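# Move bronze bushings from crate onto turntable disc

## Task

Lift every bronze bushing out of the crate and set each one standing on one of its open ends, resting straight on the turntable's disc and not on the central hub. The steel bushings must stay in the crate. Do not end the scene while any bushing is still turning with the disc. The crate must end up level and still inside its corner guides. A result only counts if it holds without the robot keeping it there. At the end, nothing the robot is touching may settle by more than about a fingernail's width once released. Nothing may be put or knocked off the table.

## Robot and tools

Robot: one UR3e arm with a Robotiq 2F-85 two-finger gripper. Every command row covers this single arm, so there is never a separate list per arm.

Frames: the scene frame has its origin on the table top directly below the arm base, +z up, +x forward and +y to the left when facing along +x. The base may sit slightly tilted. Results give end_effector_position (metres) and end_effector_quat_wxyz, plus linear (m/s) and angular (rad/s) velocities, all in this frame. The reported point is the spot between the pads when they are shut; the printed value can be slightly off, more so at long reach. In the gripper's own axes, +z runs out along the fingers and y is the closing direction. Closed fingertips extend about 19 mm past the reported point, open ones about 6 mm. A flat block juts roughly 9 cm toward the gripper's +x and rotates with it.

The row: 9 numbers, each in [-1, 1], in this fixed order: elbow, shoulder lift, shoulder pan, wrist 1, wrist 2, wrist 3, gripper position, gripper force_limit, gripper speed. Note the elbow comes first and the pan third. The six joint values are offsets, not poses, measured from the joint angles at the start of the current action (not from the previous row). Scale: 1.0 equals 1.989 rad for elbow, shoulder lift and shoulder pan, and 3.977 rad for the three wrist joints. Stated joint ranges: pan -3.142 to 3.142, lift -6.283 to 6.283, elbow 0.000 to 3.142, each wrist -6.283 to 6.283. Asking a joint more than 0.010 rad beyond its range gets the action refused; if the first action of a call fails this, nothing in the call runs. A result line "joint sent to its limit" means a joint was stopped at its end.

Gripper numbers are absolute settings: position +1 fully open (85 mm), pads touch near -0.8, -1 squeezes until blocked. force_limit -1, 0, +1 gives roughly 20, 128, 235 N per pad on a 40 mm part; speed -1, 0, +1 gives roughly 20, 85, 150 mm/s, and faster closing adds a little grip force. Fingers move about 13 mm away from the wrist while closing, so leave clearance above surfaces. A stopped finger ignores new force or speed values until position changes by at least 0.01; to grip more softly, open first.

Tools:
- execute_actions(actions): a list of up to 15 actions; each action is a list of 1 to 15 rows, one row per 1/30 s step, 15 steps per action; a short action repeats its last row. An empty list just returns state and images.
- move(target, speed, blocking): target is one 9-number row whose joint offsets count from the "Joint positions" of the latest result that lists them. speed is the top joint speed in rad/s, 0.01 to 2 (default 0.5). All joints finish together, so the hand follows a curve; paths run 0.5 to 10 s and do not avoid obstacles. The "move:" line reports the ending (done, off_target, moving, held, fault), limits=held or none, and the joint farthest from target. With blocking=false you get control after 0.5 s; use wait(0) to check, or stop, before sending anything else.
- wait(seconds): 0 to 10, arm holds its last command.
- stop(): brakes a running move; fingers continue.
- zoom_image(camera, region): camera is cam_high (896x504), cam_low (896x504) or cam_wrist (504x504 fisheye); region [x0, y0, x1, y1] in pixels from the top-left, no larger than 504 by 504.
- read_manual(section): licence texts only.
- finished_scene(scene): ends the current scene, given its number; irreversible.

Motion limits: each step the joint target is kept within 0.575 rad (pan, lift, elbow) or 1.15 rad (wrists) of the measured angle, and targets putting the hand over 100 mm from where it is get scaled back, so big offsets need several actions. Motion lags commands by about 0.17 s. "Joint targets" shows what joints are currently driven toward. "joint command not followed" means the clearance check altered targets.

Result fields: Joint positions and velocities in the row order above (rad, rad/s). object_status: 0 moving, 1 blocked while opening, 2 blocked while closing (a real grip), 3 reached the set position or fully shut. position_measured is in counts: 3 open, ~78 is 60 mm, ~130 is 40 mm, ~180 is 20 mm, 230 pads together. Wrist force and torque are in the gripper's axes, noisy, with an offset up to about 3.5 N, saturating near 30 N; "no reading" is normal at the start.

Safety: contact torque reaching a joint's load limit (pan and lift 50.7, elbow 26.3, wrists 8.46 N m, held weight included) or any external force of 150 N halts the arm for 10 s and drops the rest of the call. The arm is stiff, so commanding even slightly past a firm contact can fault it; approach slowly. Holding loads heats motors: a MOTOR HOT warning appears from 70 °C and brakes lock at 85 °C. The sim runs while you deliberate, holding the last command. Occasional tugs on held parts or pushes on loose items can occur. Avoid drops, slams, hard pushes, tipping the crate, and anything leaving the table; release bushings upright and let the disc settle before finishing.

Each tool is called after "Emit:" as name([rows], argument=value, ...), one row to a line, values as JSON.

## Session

Emit:
execute_actions(actions=[])

Scene clock: 0.00 s.
end_effector_position=(+0.3532, +0.1492, +0.2209) position_measured=3 object_status=3 end_effector_quat_wxyz=(-0.024, -0.053, +0.998, -0.037) end_effector_velocity=(-0.000, -0.000, +0.000) end_effector_angular_velocity=(-0.000, -0.000, +0.000)
Joint names: [elbow, shoulder lift, shoulder pan, wrist 1, wrist 2, wrist 3]
Joint positions: [ 1.552 -2.074  0.275 -1.517 -1.625 -0.021]
Joint velocities: [ 0. -0.  0.  0. -0.  0.]
Motor temperatures (°C, as the motors report them): [39 33 32 43 43 38]
Wrist force (N, on the end effector, along its own x y z axes, offset not removed): no reading
Wrist torque (N m, same axes, about the end effector's origin, offset not removed): no reading
Joint targets: [1.552 -2.074 0.275 -1.517 -1.625 -0.021]
camera_calibration (this result's frames):
cam_wrist: T_world_to_cam=[[-0.12578, 0.989479, -0.0714887, -0.0894991], [0.972824, 0.137142, 0.186564, -0.370938], [0.194405, -0.0460799, -0.979838, 0.30377], [0, 0, 0, 1]] pos_world=[0.290545, 0.153426, 0.360451]

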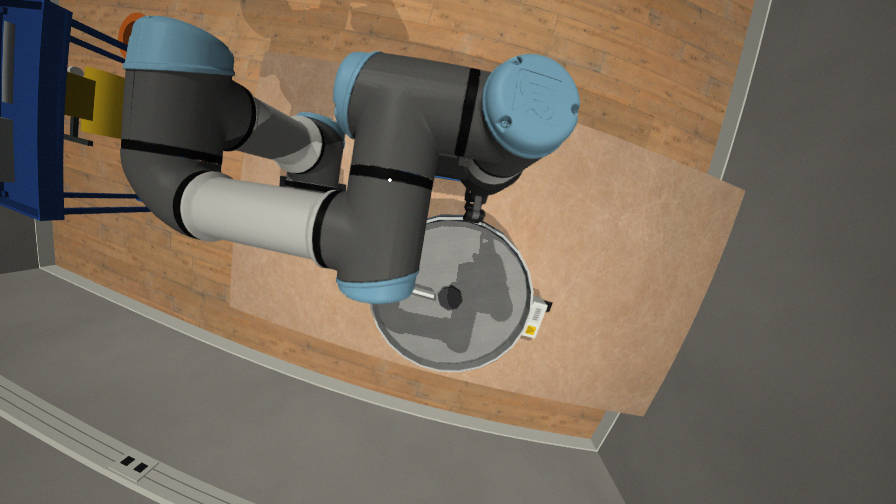

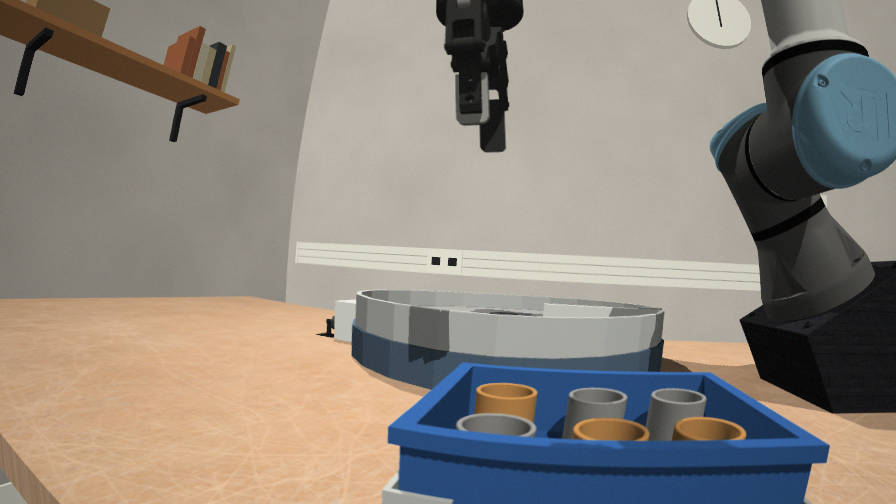

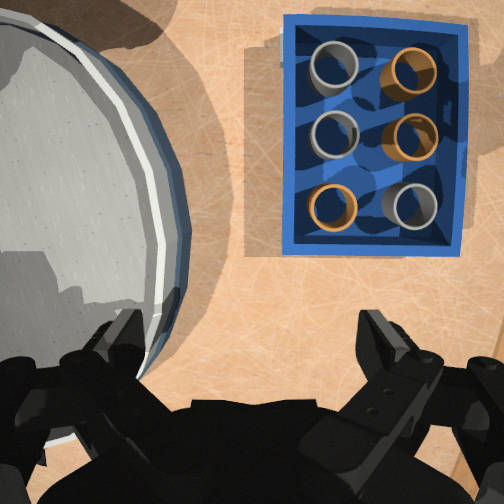

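Emit:
move(target=[0.3105,0.0646,0.1049,-0.1987,-0.0081,0.8625,-1,0,0], speed=1.2)

Scene clock: 21.67 s.
end_effector_position=(+0.3099, +0.1991, +0.0912) position_measured=232 object_status=3 end_effector_quat_wxyz=(+0.000, +1.000, -0.001, +0.000) end_effector_velocity=(-0.000, +0.000, -0.000) end_effector_angular_velocity=(-0.000, +0.000, -0.002)
Joint names: [elbow, shoulder lift, shoulder pan, wrist 1, wrist 2, wrist 3]
Joint positions: [ 2.169 -1.946  0.483 -2.308 -1.657  3.409]
Joint velocities: [ 0.001  0.     0.    -0.001 -0.     0.003]
Motor temperatures (°C, as the motors report them): [39 33 32 43 43 38]
Wrist force (N, on the end effector, along its own x y z axes, offset not removed): [0.4 1.6 -0.6]
Wrist torque (N m, same axes, about the end effector's origin, offset not removed): [0.18 -0.13 0.00]
Joint targets: [2.169 -1.946 0.483 -2.308 -1.657 3.409]
move: done; limits=none; farthest joint: the shoulder pan, 0.000 radians from its target (0.209 radians at the start)
camera_calibration (this result's frames):
cam_wrist: T_world_to_cam=[[0.0164195, -0.999864, -0.0013877, 0.192008], [-0.970959, -0.0162761, 0.23869, 0.31679], [-0.23868, -0.00257178, -0.971095, 0.31222], [0, 0, 0, 1]] pos_world=[0.378958, 0.197941, 0.227847]

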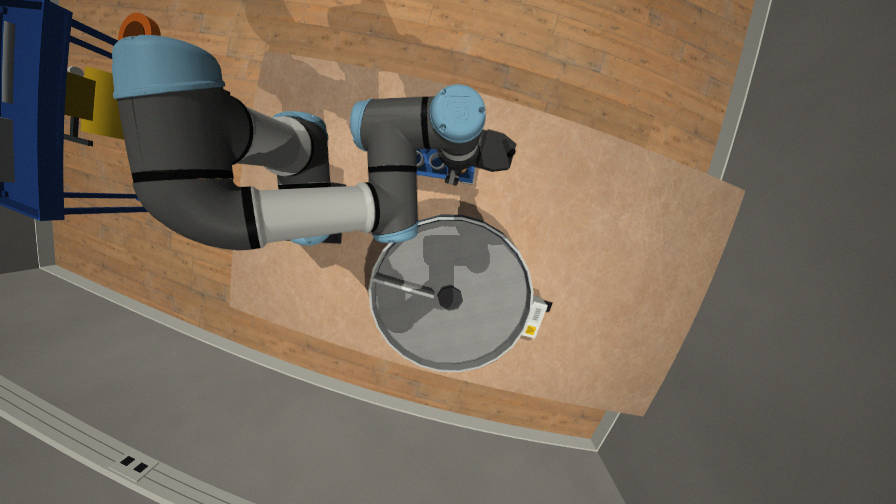

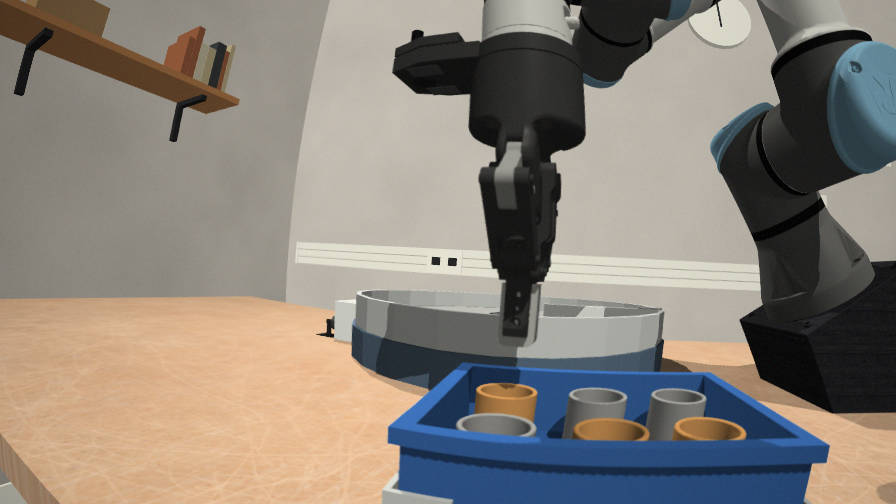

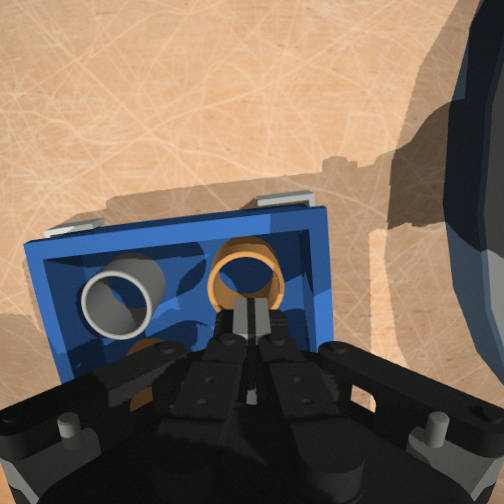

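Emit:
move(target=[0.025,0.046,0.001,-0.035,0.001,0,-1,0,0], speed=0.2)

Scene clock: 28.97 s.
end_effector_position=(+0.3084, +0.2026, +0.0665) position_measured=232 object_status=3 end_effector_quat_wxyz=(-0.002, +1.000, +0.000, -0.001) end_effector_velocity=(-0.001, -0.000, -0.001) end_effector_angular_velocity=(-0.001, +0.002, -0.000)
Joint names: [elbow, shoulder lift, shoulder pan, wrist 1, wrist 2, wrist 3]
Joint positions: [ 2.219 -1.854  0.485 -2.447 -1.653  3.409]
Joint velocities: [ 0.002  0.002 -0.    -0.002  0.     0.   ]
Motor temperatures (°C, as the motors report them): [39 33 32 43 43 38]
Wrist force (N, on the end effector, along its own x y z axes, offset not removed): [1.2 1.5 0.1]
Wrist torque (N m, same axes, about the end effector's origin, offset not removed): [0.24 -0.23 0.03]
Joint targets: [2.219 -1.854 0.485 -2.447 -1.653 3.409]
move: done; limits=none; farthest joint: the wrist 1, 0.001 radians from its target (0.139 radians at the start)
camera_calibration (this result's frames):
cam_wrist: T_world_to_cam=[[0.0182995, -0.999816, -0.00572907, 0.195247], [-0.97019, -0.0191416, 0.241588, 0.321429], [-0.241653, 0.00113735, -0.970362, 0.287958], [0, 0, 0, 1]] pos_world=[0.37786, 0.201036, 0.202889]

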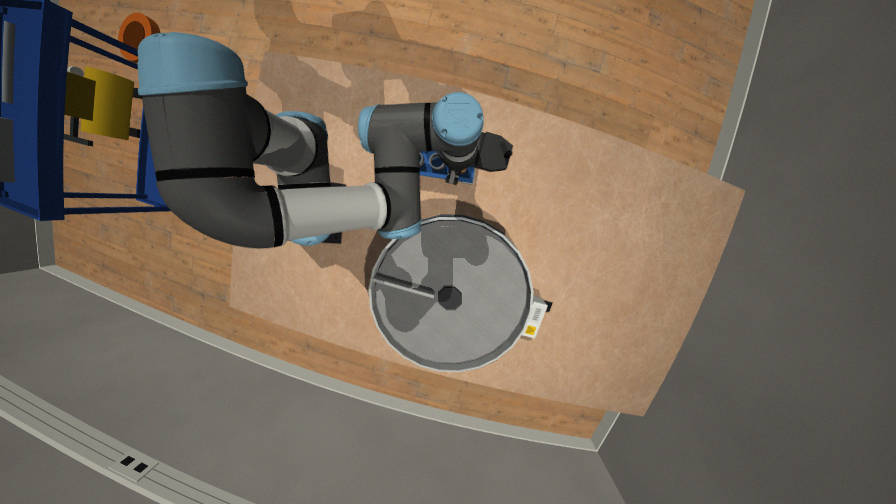

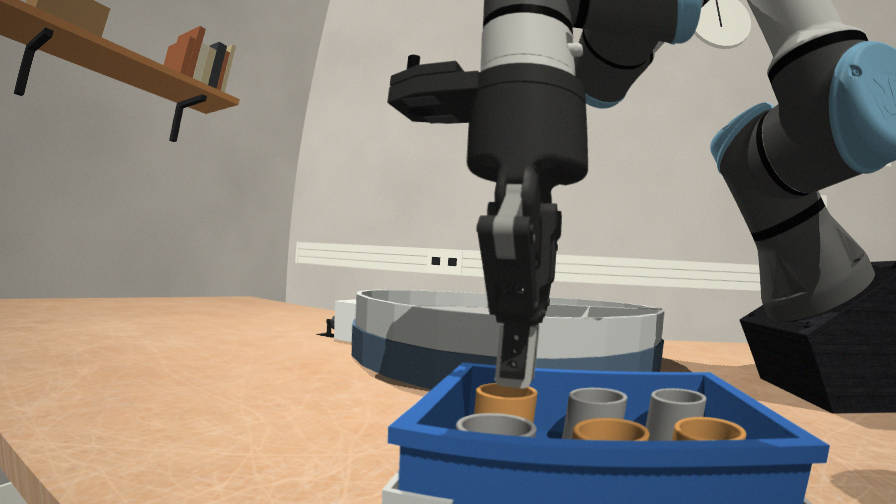

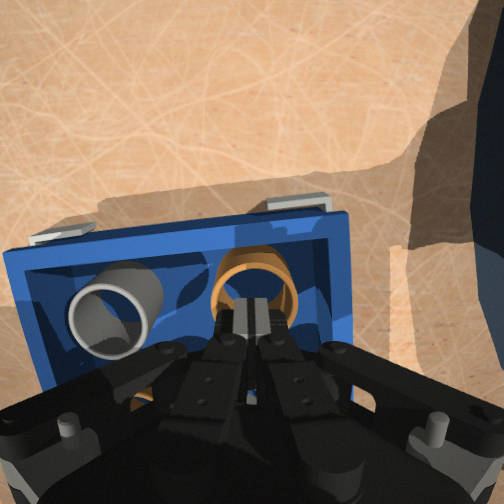

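Emit:
execute_actions([
  [[-0.0069,0.0047,-0.002,0.0011,0,0,-1,0,0]],
  [[0.01,0.0187,-0.002,-0.0145,0,0,-1,0,0]],
])

Scene clock: 36.73 s.
end_effector_position=(+0.3118, +0.2017, +0.0563) position_measured=232 object_status=3 end_effector_quat_wxyz=(-0.000, +1.000, -0.003, -0.001) end_effector_velocity=(-0.000, -0.000, -0.001) end_effector_angular_velocity=(-0.001, +0.000, -0.001)
Joint names: [elbow, shoulder lift, shoulder pan, wrist 1, wrist 2, wrist 3]
Joint positions: [ 2.225 -1.808  0.477 -2.499 -1.653  3.409]
Joint velocities: [ 0.003  0.005 -0.002 -0.007  0.     0.   ]
Motor temperatures (°C, as the motors report them): [39 33 32 43 43 38]
Wrist force (N, on the end effector, along its own x y z axes, offset not removed): [1.0 1.7 0.0]
Wrist torque (N m, same axes, about the end effector's origin, offset not removed): [0.29 -0.22 -0.02]
Joint targets: [2.225 -1.808 0.477 -2.500 -1.653 3.409]
camera_calibration (this result's frames):
cam_wrist: T_world_to_cam=[[0.0114429, -0.999932, -0.00201597, 0.196159], [-0.97054, -0.0115917, 0.240662, 0.325795], [-0.24067, -0.000797283, -0.970607, 0.278963], [0, 0, 0, 1]] pos_world=[0.38109, 0.200145, 0.192752]

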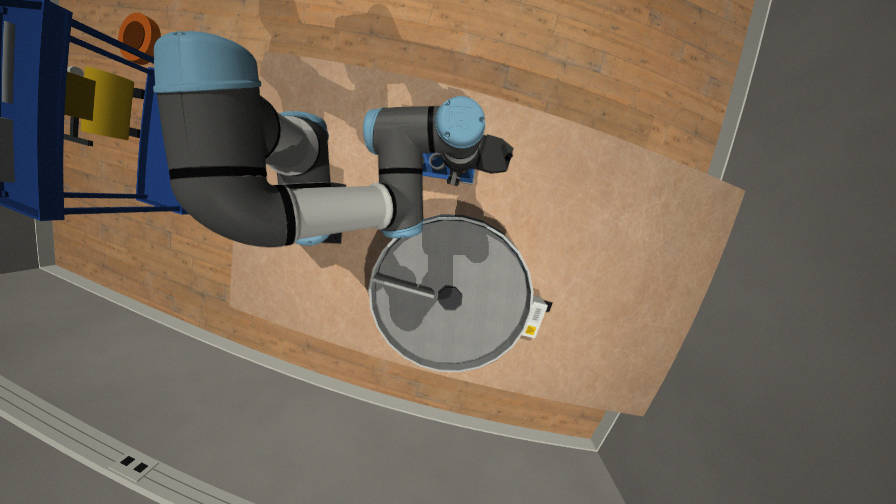

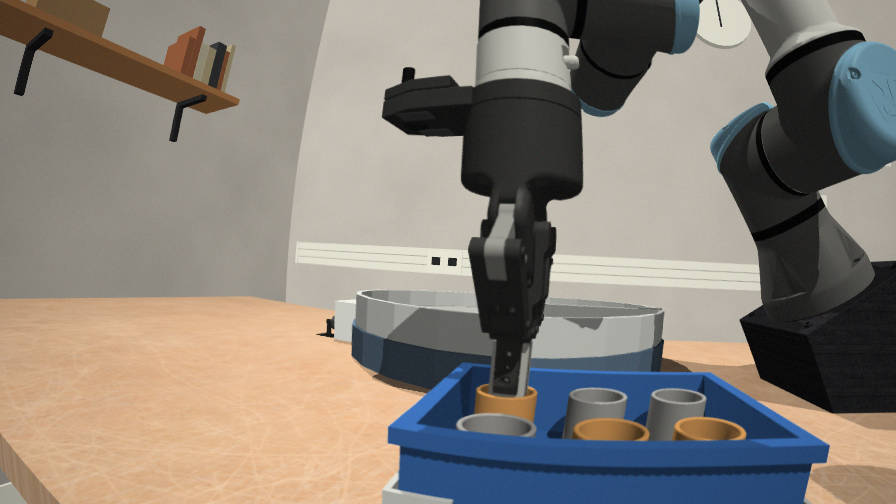

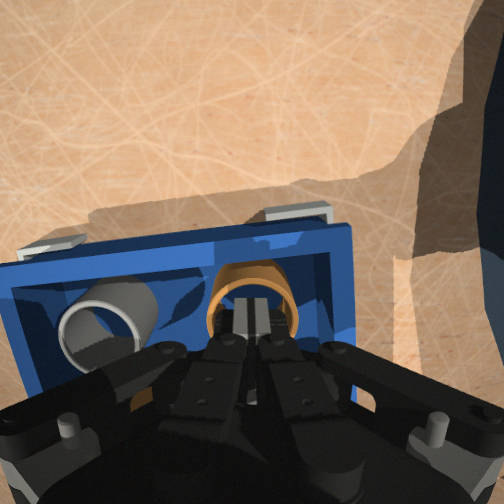

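Looks centred. Down 11 mm, open.

Emit:
execute_actions([
  [[0.0055,0.0102,-0.001,-0.0079,0,0,-1,0,0]],
  [[0.0055,0.0102,-0.001,-0.0079,0,0,-1,0,0]],
  [[0,0,0,0,0,0,0.1,-0.3,-0.5]],
  [[0,0,0,0,0,0,0.1,-0.3,-0.5]],
])

Scene clock: 41.77 s.
end_effector_position=(+0.3110, +0.2010, +0.0456) position_measured=222 object_status=1 end_effector_quat_wxyz=(+0.001, +1.000, -0.005, -0.001) end_effector_velocity=(+0.000, +0.001, +0.001) end_effector_angular_velocity=(+0.001, -0.002, +0.001)
Joint names: [elbow, shoulder lift, shoulder pan, wrist 1, wrist 2, wrist 3]
Joint positions: [ 2.247 -1.768  0.473 -2.561 -1.653  3.409]
Joint velocities: [-0.001 -0.001  0.002  0.    -0.    -0.   ]
Motor temperatures (°C, as the motors report them): [39 33 32 43 43 38]
Wrist force (N, on the end effector, along its own x y z axes, offset not removed): [0.4 0.4 -1.9]
Wrist torque (N m, same axes, about the end effector's origin, offset not removed): [0.04 -0.16 0.01]
Joint targets: [2.247 -1.768 0.473 -2.561 -1.653 3.409]
camera_calibration (this result's frames):
cam_wrist: T_world_to_cam=[[0.00799107, -0.999968, -0.000173069, 0.196439], [-0.970722, -0.0077989, 0.240079, 0.326881], [-0.240073, -0.00175049, -0.970753, 0.268447], [0, 0, 0, 1]] pos_world=[0.380188, 0.199452, 0.182152]

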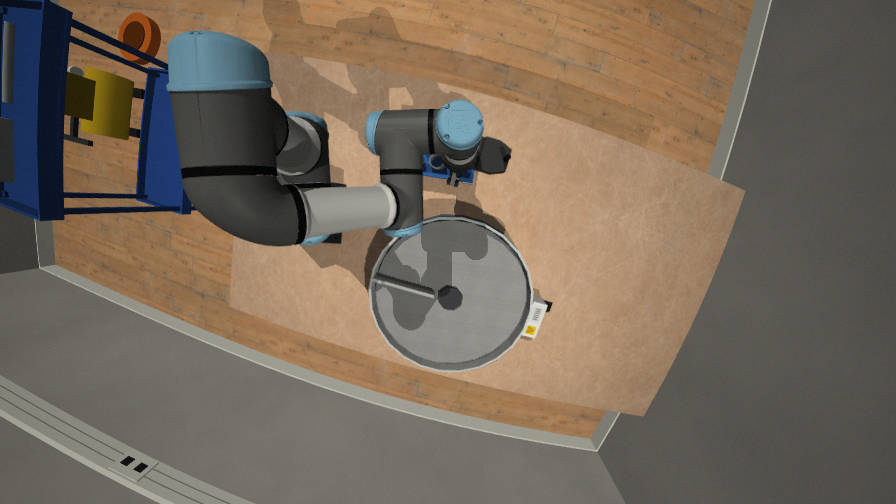

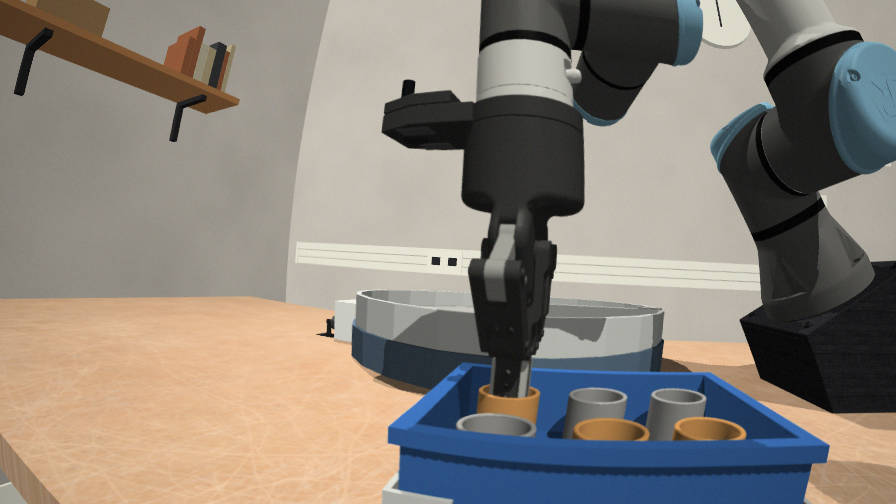

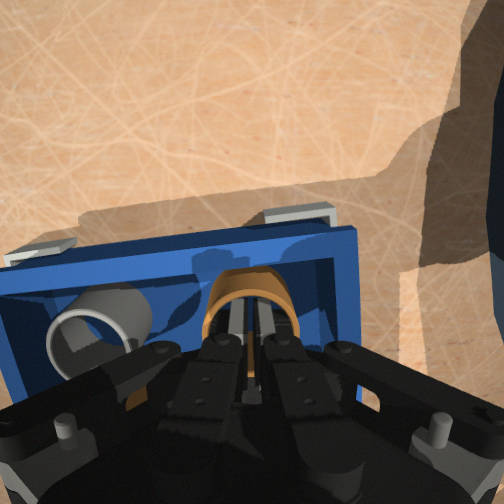

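Emit:
move(target=[-0.042,-0.0895,0.007,0.0636,0,0,0.1,-0.3,-0.5], speed=0.3)

Emit:
move(target=[-0.208,-0.116,0.033,0.1645,-0.009,0.015,0.1,-0.3,-0.5], speed=0.8)

Emit:
move(target=[-0.04,0.024,-0.664,0.0694,0.144,0,0.1,-0.3,-0.5], speed=0.9)

Scene clock: 51.17 s.
end_effector_position=(+0.3117, +0.2018, +0.0933) position_measured=222 object_status=1 end_effector_quat_wxyz=(-0.004, +1.000, +0.001, +0.003) end_effector_velocity=(-0.000, +0.000, +0.000) end_effector_angular_velocity=(+0.000, +0.001, +0.001)
Joint names: [elbow, shoulder lift, shoulder pan, wrist 1, wrist 2, wrist 3]
Joint positions: [ 2.163 -1.946  0.487 -2.309 -1.653  3.409]
Joint velocities: [-0.    -0.001  0.001  0.002  0.     0.   ]
Motor temperatures (°C, as the motors report them): [39 33 32 43 43 38]
Wrist force (N, on the end effector, along its own x y z axes, offset not removed): [0.3 1.0 1.9]
Wrist torque (N m, same axes, about the end effector's origin, offset not removed): [0.11 -0.06 -0.03]
Joint targets: [2.163 -1.946 0.487 -2.308 -1.653 3.409]
move: done; limits=none; farthest joint: the wrist 1, 0.001 radians from its target (0.253 radians at the start)
camera_calibration (this result's frames):
cam_wrist: T_world_to_cam=[[0.0193777, -0.99977, -0.00914206, 0.194506], [-0.972313, -0.0209737, 0.232739, 0.319955], [-0.232877, 0.004379, -0.972496, 0.311528], [0, 0, 0, 1]] pos_world=[0.379875, 0.199807, 0.230272]

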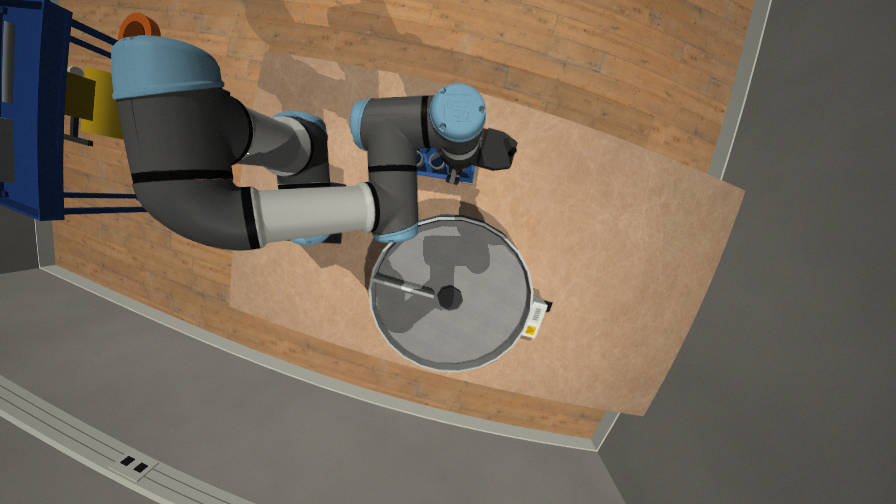

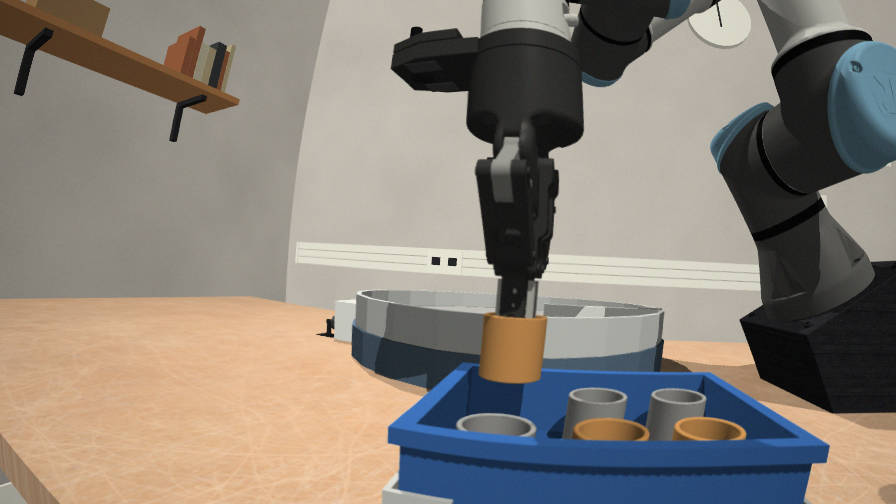

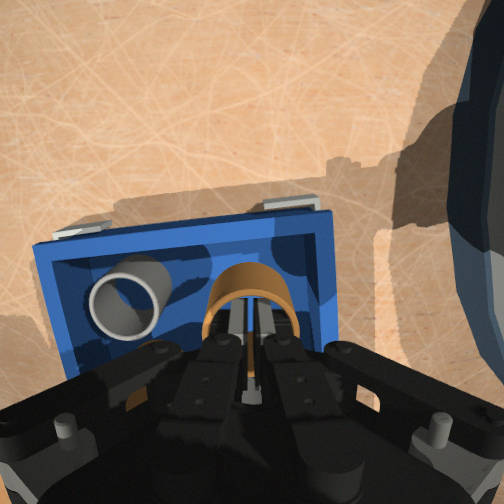

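Scene clock: 52.73 s.
end_effector_position=(+0.3019, +0.1950, +0.2221) position_measured=222 object_status=1 end_effector_quat_wxyz=(-0.001, +1.000, -0.000, +0.002) end_effector_velocity=(+0.000, -0.000, +0.001) end_effector_angular_velocity=(+0.000, -0.002, -0.000)
Joint names: [elbow, shoulder lift, shoulder pan, wrist 1, wrist 2, wrist 3]
Joint positions: [ 1.75  -2.177  0.553 -1.655 -1.689  3.469]
Joint velocities: [-0.002 -0.001  0.     0.002 -0.     0.   ]
Motor temperatures (°C, as the motors report them): [39 33 32 43 43 38]
Wrist force (N, on the end effector, along its own x y z axes, offset not removed): [0.8 1.5 1.1]
Wrist torque (N m, same axes, about the end effector's origin, offset not removed): [0.17 -0.18 0.03]
Joint targets: [1.750 -2.177 0.553 -1.654 -1.689 3.469]
move: done; limits=none; farthest joint: the shoulder pan, 0.000 radians from its target (0.065 radians at the start)
camera_calibration (this result's frames):
cam_wrist: T_world_to_cam=[[0.0174894, -0.999836, -0.00470992, 0.188606], [-0.971647, -0.0181068, 0.235741, 0.278851], [-0.235787, 0.000453426, -0.971805, 0.436068], [0, 0, 0, 1]] pos_world=[0.370465, 0.193427, 0.358924]

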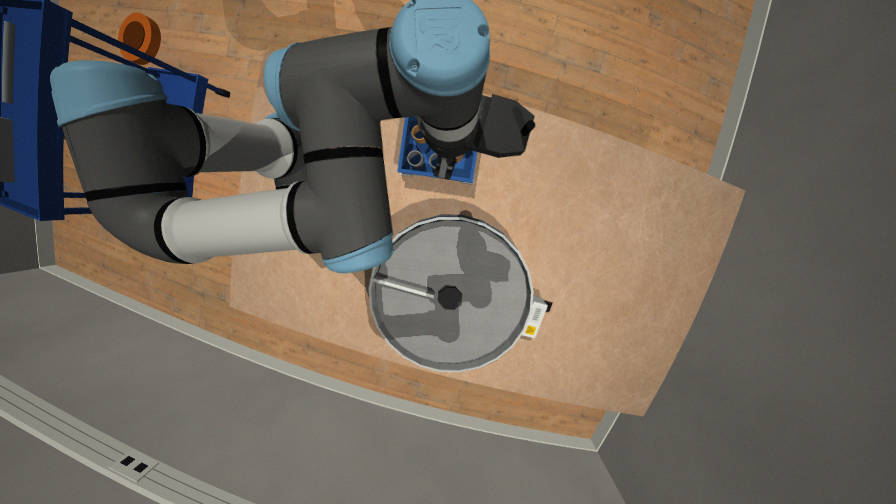

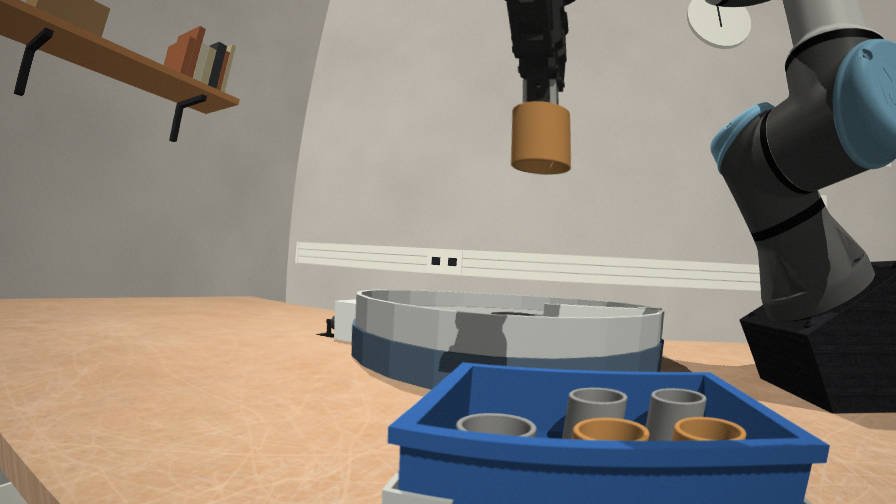

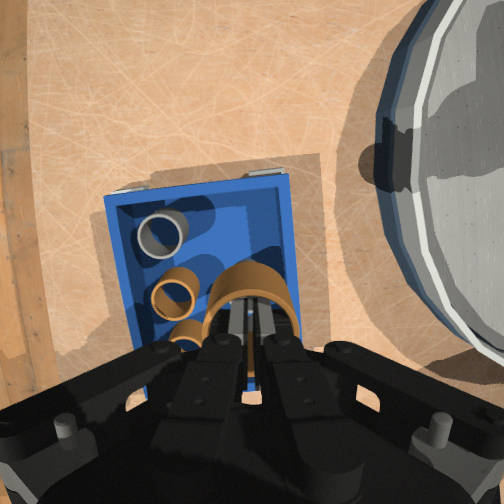

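Scene clock: 54.97 s.
end_effector_position=(+0.4011, -0.0194, +0.1719) position_measured=222 object_status=1 end_effector_quat_wxyz=(-0.001, +0.818, -0.576, +0.001) end_effector_velocity=(-0.000, -0.001, -0.000) end_effector_angular_velocity=(+0.000, -0.001, -0.003)
Joint names: [elbow, shoulder lift, shoulder pan, wrist 1, wrist 2, wrist 3]
Joint positions: [ 1.67  -2.129 -0.767 -1.379 -1.116  3.469]
Joint velocities: [ 0.001 -0.    -0.003  0.     0.001  0.   ]
Motor temperatures (°C, as the motors report them): [39 33 32 43 43 38]
Wrist force (N, on the end effector, along its own x y z axes, offset not removed): [0.7 1.0 0.1]
Wrist torque (N m, same axes, about the end effector's origin, offset not removed): [0.12 -0.16 0.07]
Joint targets: [1.670 -2.129 -0.768 -1.379 -1.116 3.469]
move: done; limits=none; farthest joint: the shoulder pan, 0.000 radians from its target (1.320 radians at the start)
camera_calibration (this result's frames):
cam_wrist: T_world_to_cam=[[-0.9353, -0.353827, -0.00445306, 0.366976], [-0.344647, 0.908038, 0.238085, 0.149311], [-0.0801974, 0.224216, -0.971234, 0.352589], [0, 0, 0, 1]] pos_world=[0.422969, -0.08479, 0.308531]

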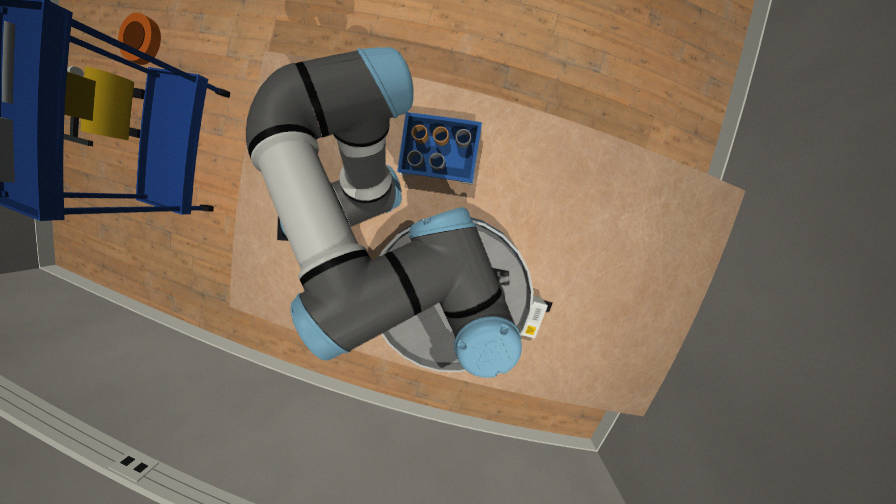

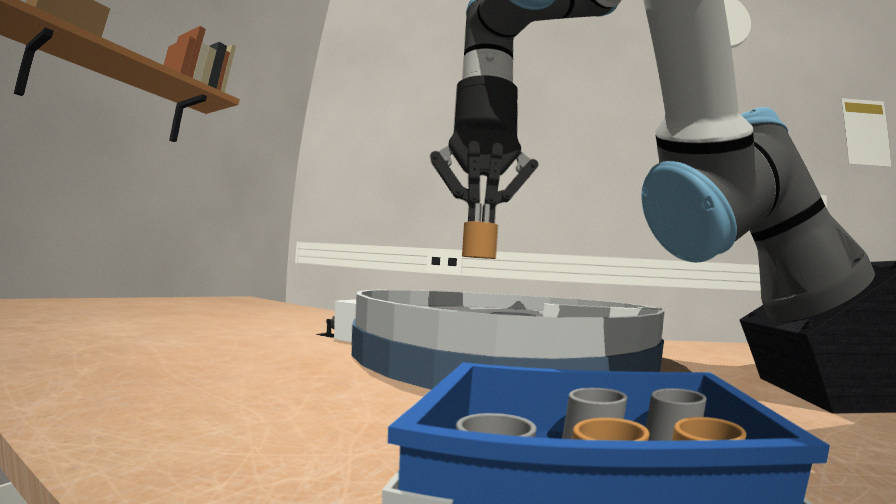

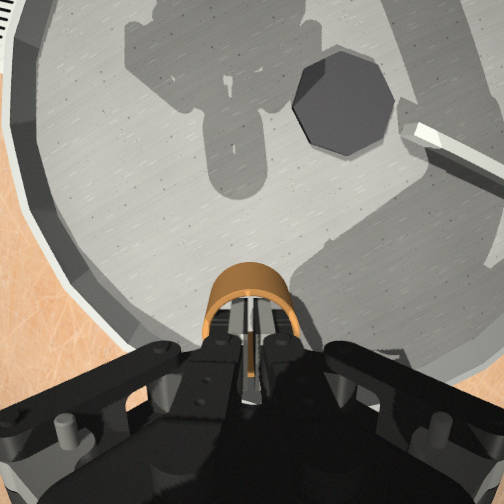

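Emit:
move(target=[0.148,0.062,0.0918,-0.1247,-0.014,0,0.1,-0.3,-0.5], speed=0.4)

Emit:
execute_actions([
  [[0.0079,0.0033,0.0049,-0.0067,-0.0007,0,0.1,-0.3,-0.5]],
  [[0,0,0,0,0,0,0.1,-0.3,-0.5]],
])

Scene clock: 59.67 s.
end_effector_position=(+0.4015, -0.0208, +0.0968) position_measured=222 object_status=1 end_effector_quat_wxyz=(-0.000, +0.869, -0.495, +0.001) end_effector_velocity=(-0.000, -0.000, -0.000) end_effector_angular_velocity=(-0.000, -0.000, +0.000)
Joint names: [elbow, shoulder lift, shoulder pan, wrist 1, wrist 2, wrist 3]
Joint positions: [ 1.964 -2.006 -0.585 -1.874 -1.172  3.469]
Joint velocities: [ 0.001  0.    -0.    -0.002 -0.    -0.   ]
Motor temperatures (°C, as the motors report them): [39 33 32 43 43 38]
Wrist force (N, on the end effector, along its own x y z axes, offset not removed): [1.0 1.6 0.6]
Wrist torque (N m, same axes, about the end effector's origin, offset not removed): [0.22 -0.20 0.00]
Joint targets: [1.965 -2.006 -0.585 -1.875 -1.172 3.469]
move: done; limits=none; farthest joint: the wrist 1, 0.001 radians from its target (0.496 radians at the start)
camera_calibration (this result's frames):
cam_wrist: T_world_to_cam=[[-0.851252, -0.524745, -0.00348664, 0.3291], [-0.510327, 0.826279, 0.238389, 0.23344], [-0.122213, 0.204709, -0.971163, 0.296471], [0, 0, 0, 1]] pos_world=[0.43551, -0.080883, 0.23342]

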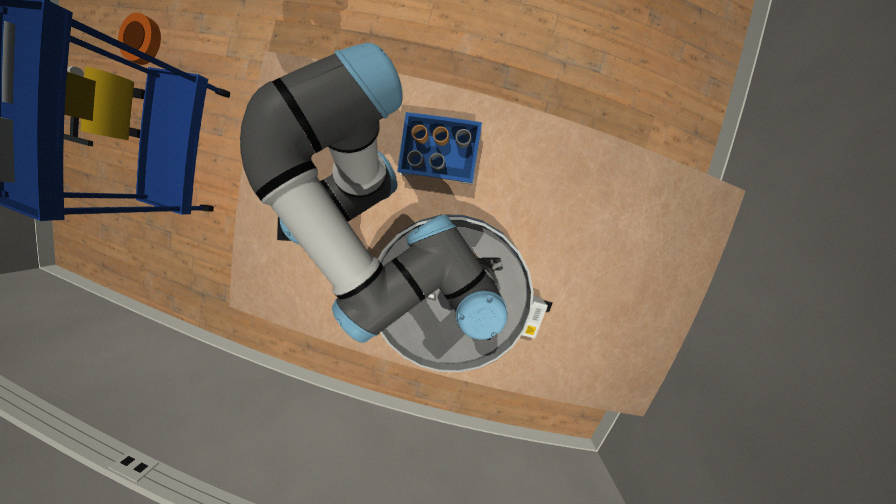

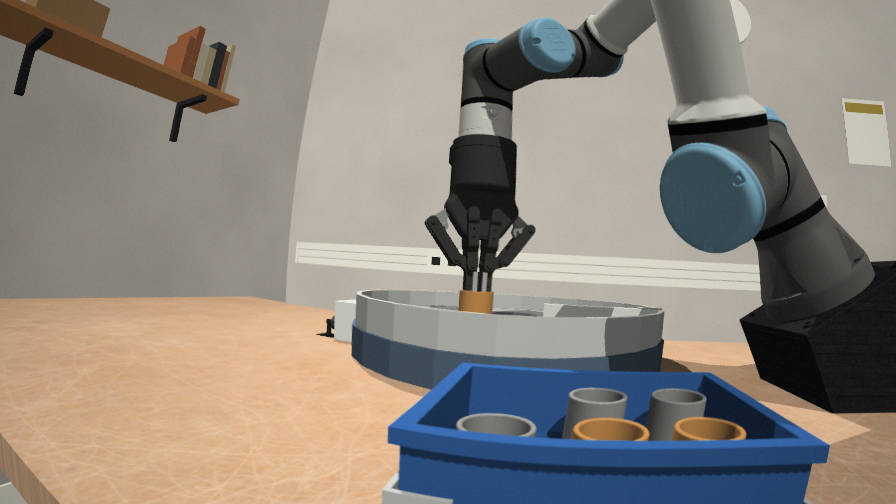

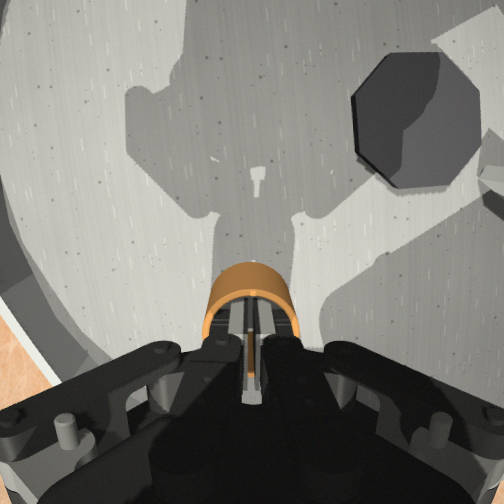

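Scene clock: 60.67 s.
end_effector_position=(+0.4012, -0.0199, +0.0929) position_measured=222 object_status=1 end_effector_quat_wxyz=(-0.001, +0.871, -0.491, +0.001) end_effector_velocity=(+0.000, +0.000, +0.000) end_effector_angular_velocity=(-0.000, -0.000, +0.001)
Joint names: [elbow, shoulder lift, shoulder pan, wrist 1, wrist 2, wrist 3]
Joint positions: [ 1.98  -1.999 -0.575 -1.901 -1.175  3.469]
Joint velocities: [-0.001  0.     0.001  0.    -0.001  0.   ]
Motor temperatures (°C, as the motors report them): [39 33 32 43 43 38]
Wrist force (N, on the end effector, along its own x y z axes, offset not removed): [-5.5 7.9 -30.0]
Wrist torque (N m, same axes, about the end effector's origin, offset not removed): [-0.04 -0.15 0.00]
Joint targets: [1.980 -1.999 -0.575 -1.901 -1.175 3.469]
camera_calibration (this result's frames):
cam_wrist: T_world_to_cam=[[-0.845813, -0.533462, -0.00425357, 0.327042], [-0.519049, 0.821067, 0.237566, 0.236894], [-0.12324, 0.203145, -0.971362, 0.29291], [0, 0, 0, 1]] pos_world=[0.435674, -0.0795442, 0.229635]

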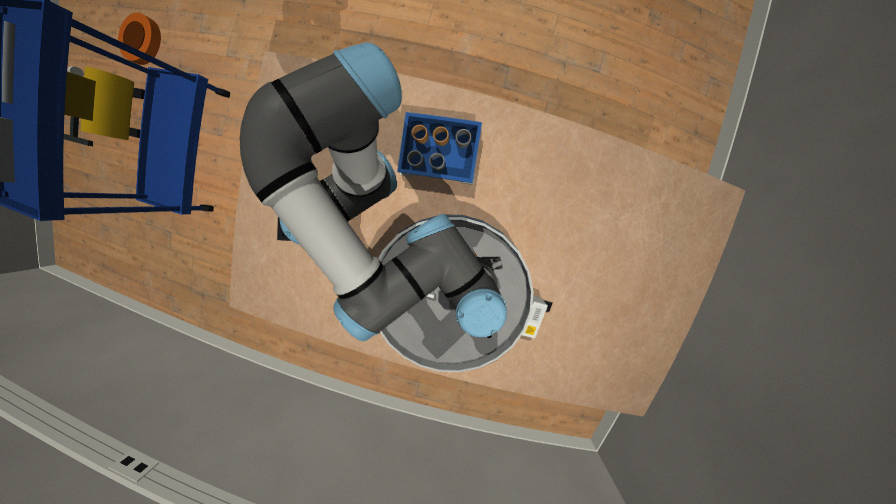

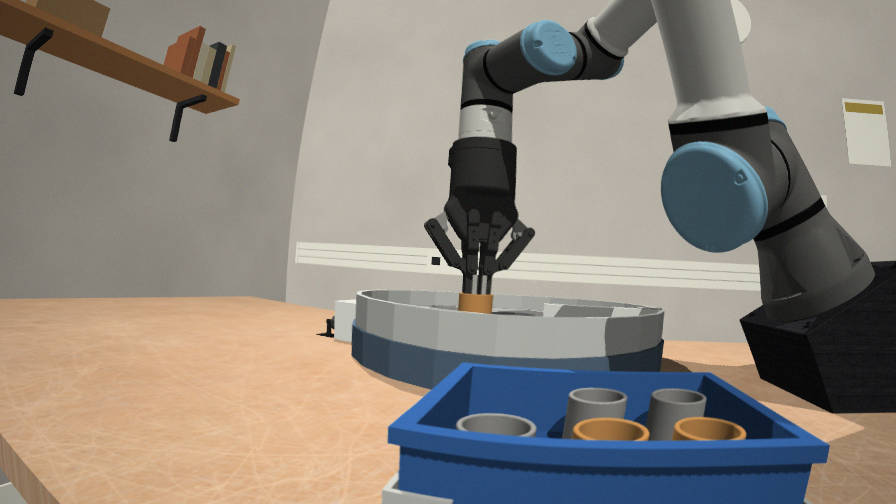

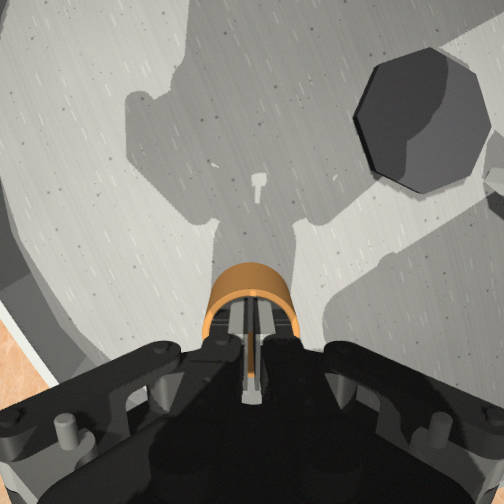

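Emit:
execute_actions([
  [[-0.004,-0.002,-0.0025,0.0035,0,0,-1,0,1],[-0.004,-0.002,-0.0025,0.0035,0,0,-1,0,1],[-0.004,-0.002,-0.0025,0.0035,0,0,-1,0,1],[-0.004,-0.002,-0.0025,0.0035,0,0,-1,0,1],[-0.004,-0.002,-0.0025,0.0035,0,0,-1,0,1],[-0.004,-0.002,-0.0025,0.0035,0,0,-1,0,1],[-0.01,-0.004,-0.006,0.008,0.001,0,-1,0,1],[-0.02,-0.008,-0.012,0.017,0.002,0,-1,0,1],[-0.03,-0.012,-0.018,0.025,0.003,0,-1,0,1],[-0.04,-0.016,-0.024,0.034,0.004,0,-1,0,1]],
  [[-0.055,-0.023,-0.035,0.047,0.005,0,-1,0,1]],
  [[-0.06,-0.027,-0.037,0.05,0.005,0,-1,0,1]],
  [[0,0,0,0,0,0,-1,0,1]],
])

Scene clock: 66.77 s.
end_effector_position=(+0.4011, -0.0206, +0.1682) position_measured=232 object_status=3 end_effector_quat_wxyz=(+0.001, +0.821, -0.571, +0.001) end_effector_velocity=(+0.000, -0.000, +0.000) end_effector_angular_velocity=(-0.001, +0.000, +0.001)
Joint names: [elbow, shoulder lift, shoulder pan, wrist 1, wrist 2, wrist 3]
Joint positions: [ 1.688 -2.125 -0.757 -1.407 -1.122  3.469]
Joint velocities: [-0.001  0.001  0.001 -0.    -0.001  0.   ]
Motor temperatures (°C, as the motors report them): [39 33 32 43 43 38]
Wrist force (N, on the end effector, along its own x y z axes, offset not removed): [1.1 1.5 -0.3]
Wrist torque (N m, same axes, about the end effector's origin, offset not removed): [0.21 -0.22 0.01]
Joint targets: [1.688 -2.124 -0.757 -1.407 -1.122 3.469]
camera_calibration (this result's frames):
cam_wrist: T_world_to_cam=[[-0.930916, -0.365227, -0.00209279, 0.364081], [-0.355397, 0.904512, 0.235691, 0.155912], [-0.0841877, 0.220152, -0.971826, 0.350926], [0, 0, 0, 1]] pos_world=[0.423883, -0.0853097, 0.305053]

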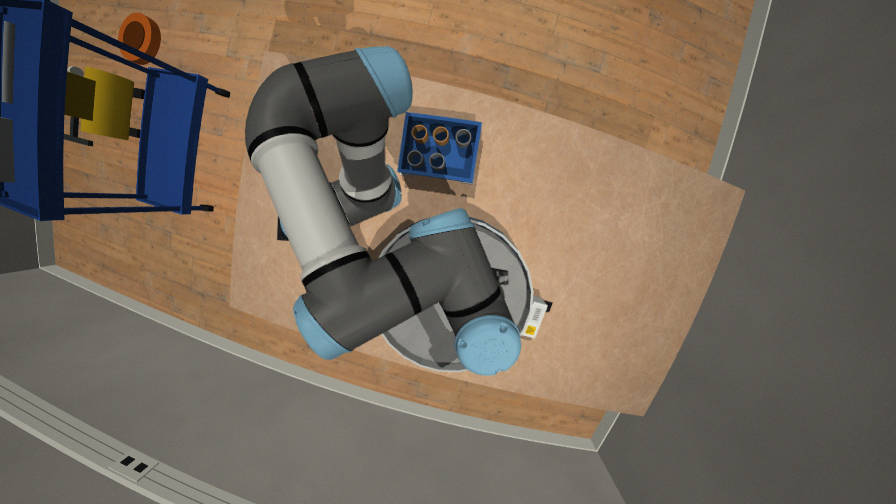

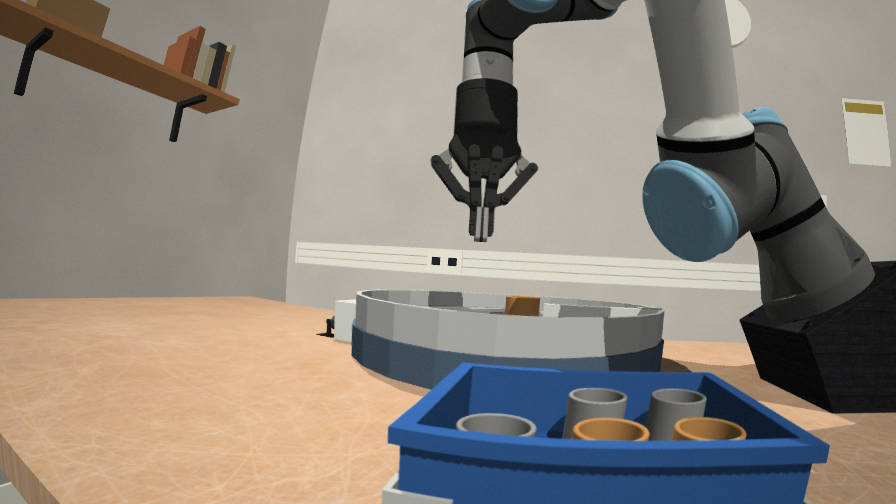

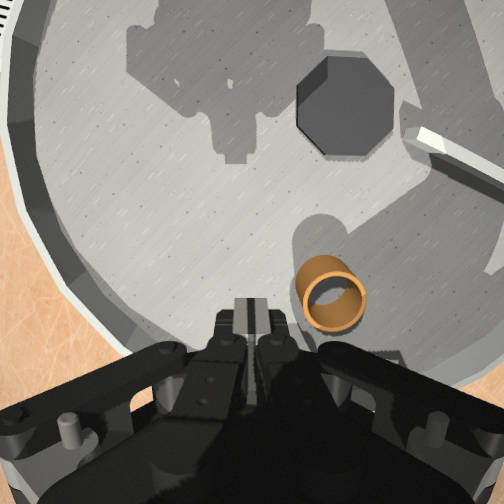

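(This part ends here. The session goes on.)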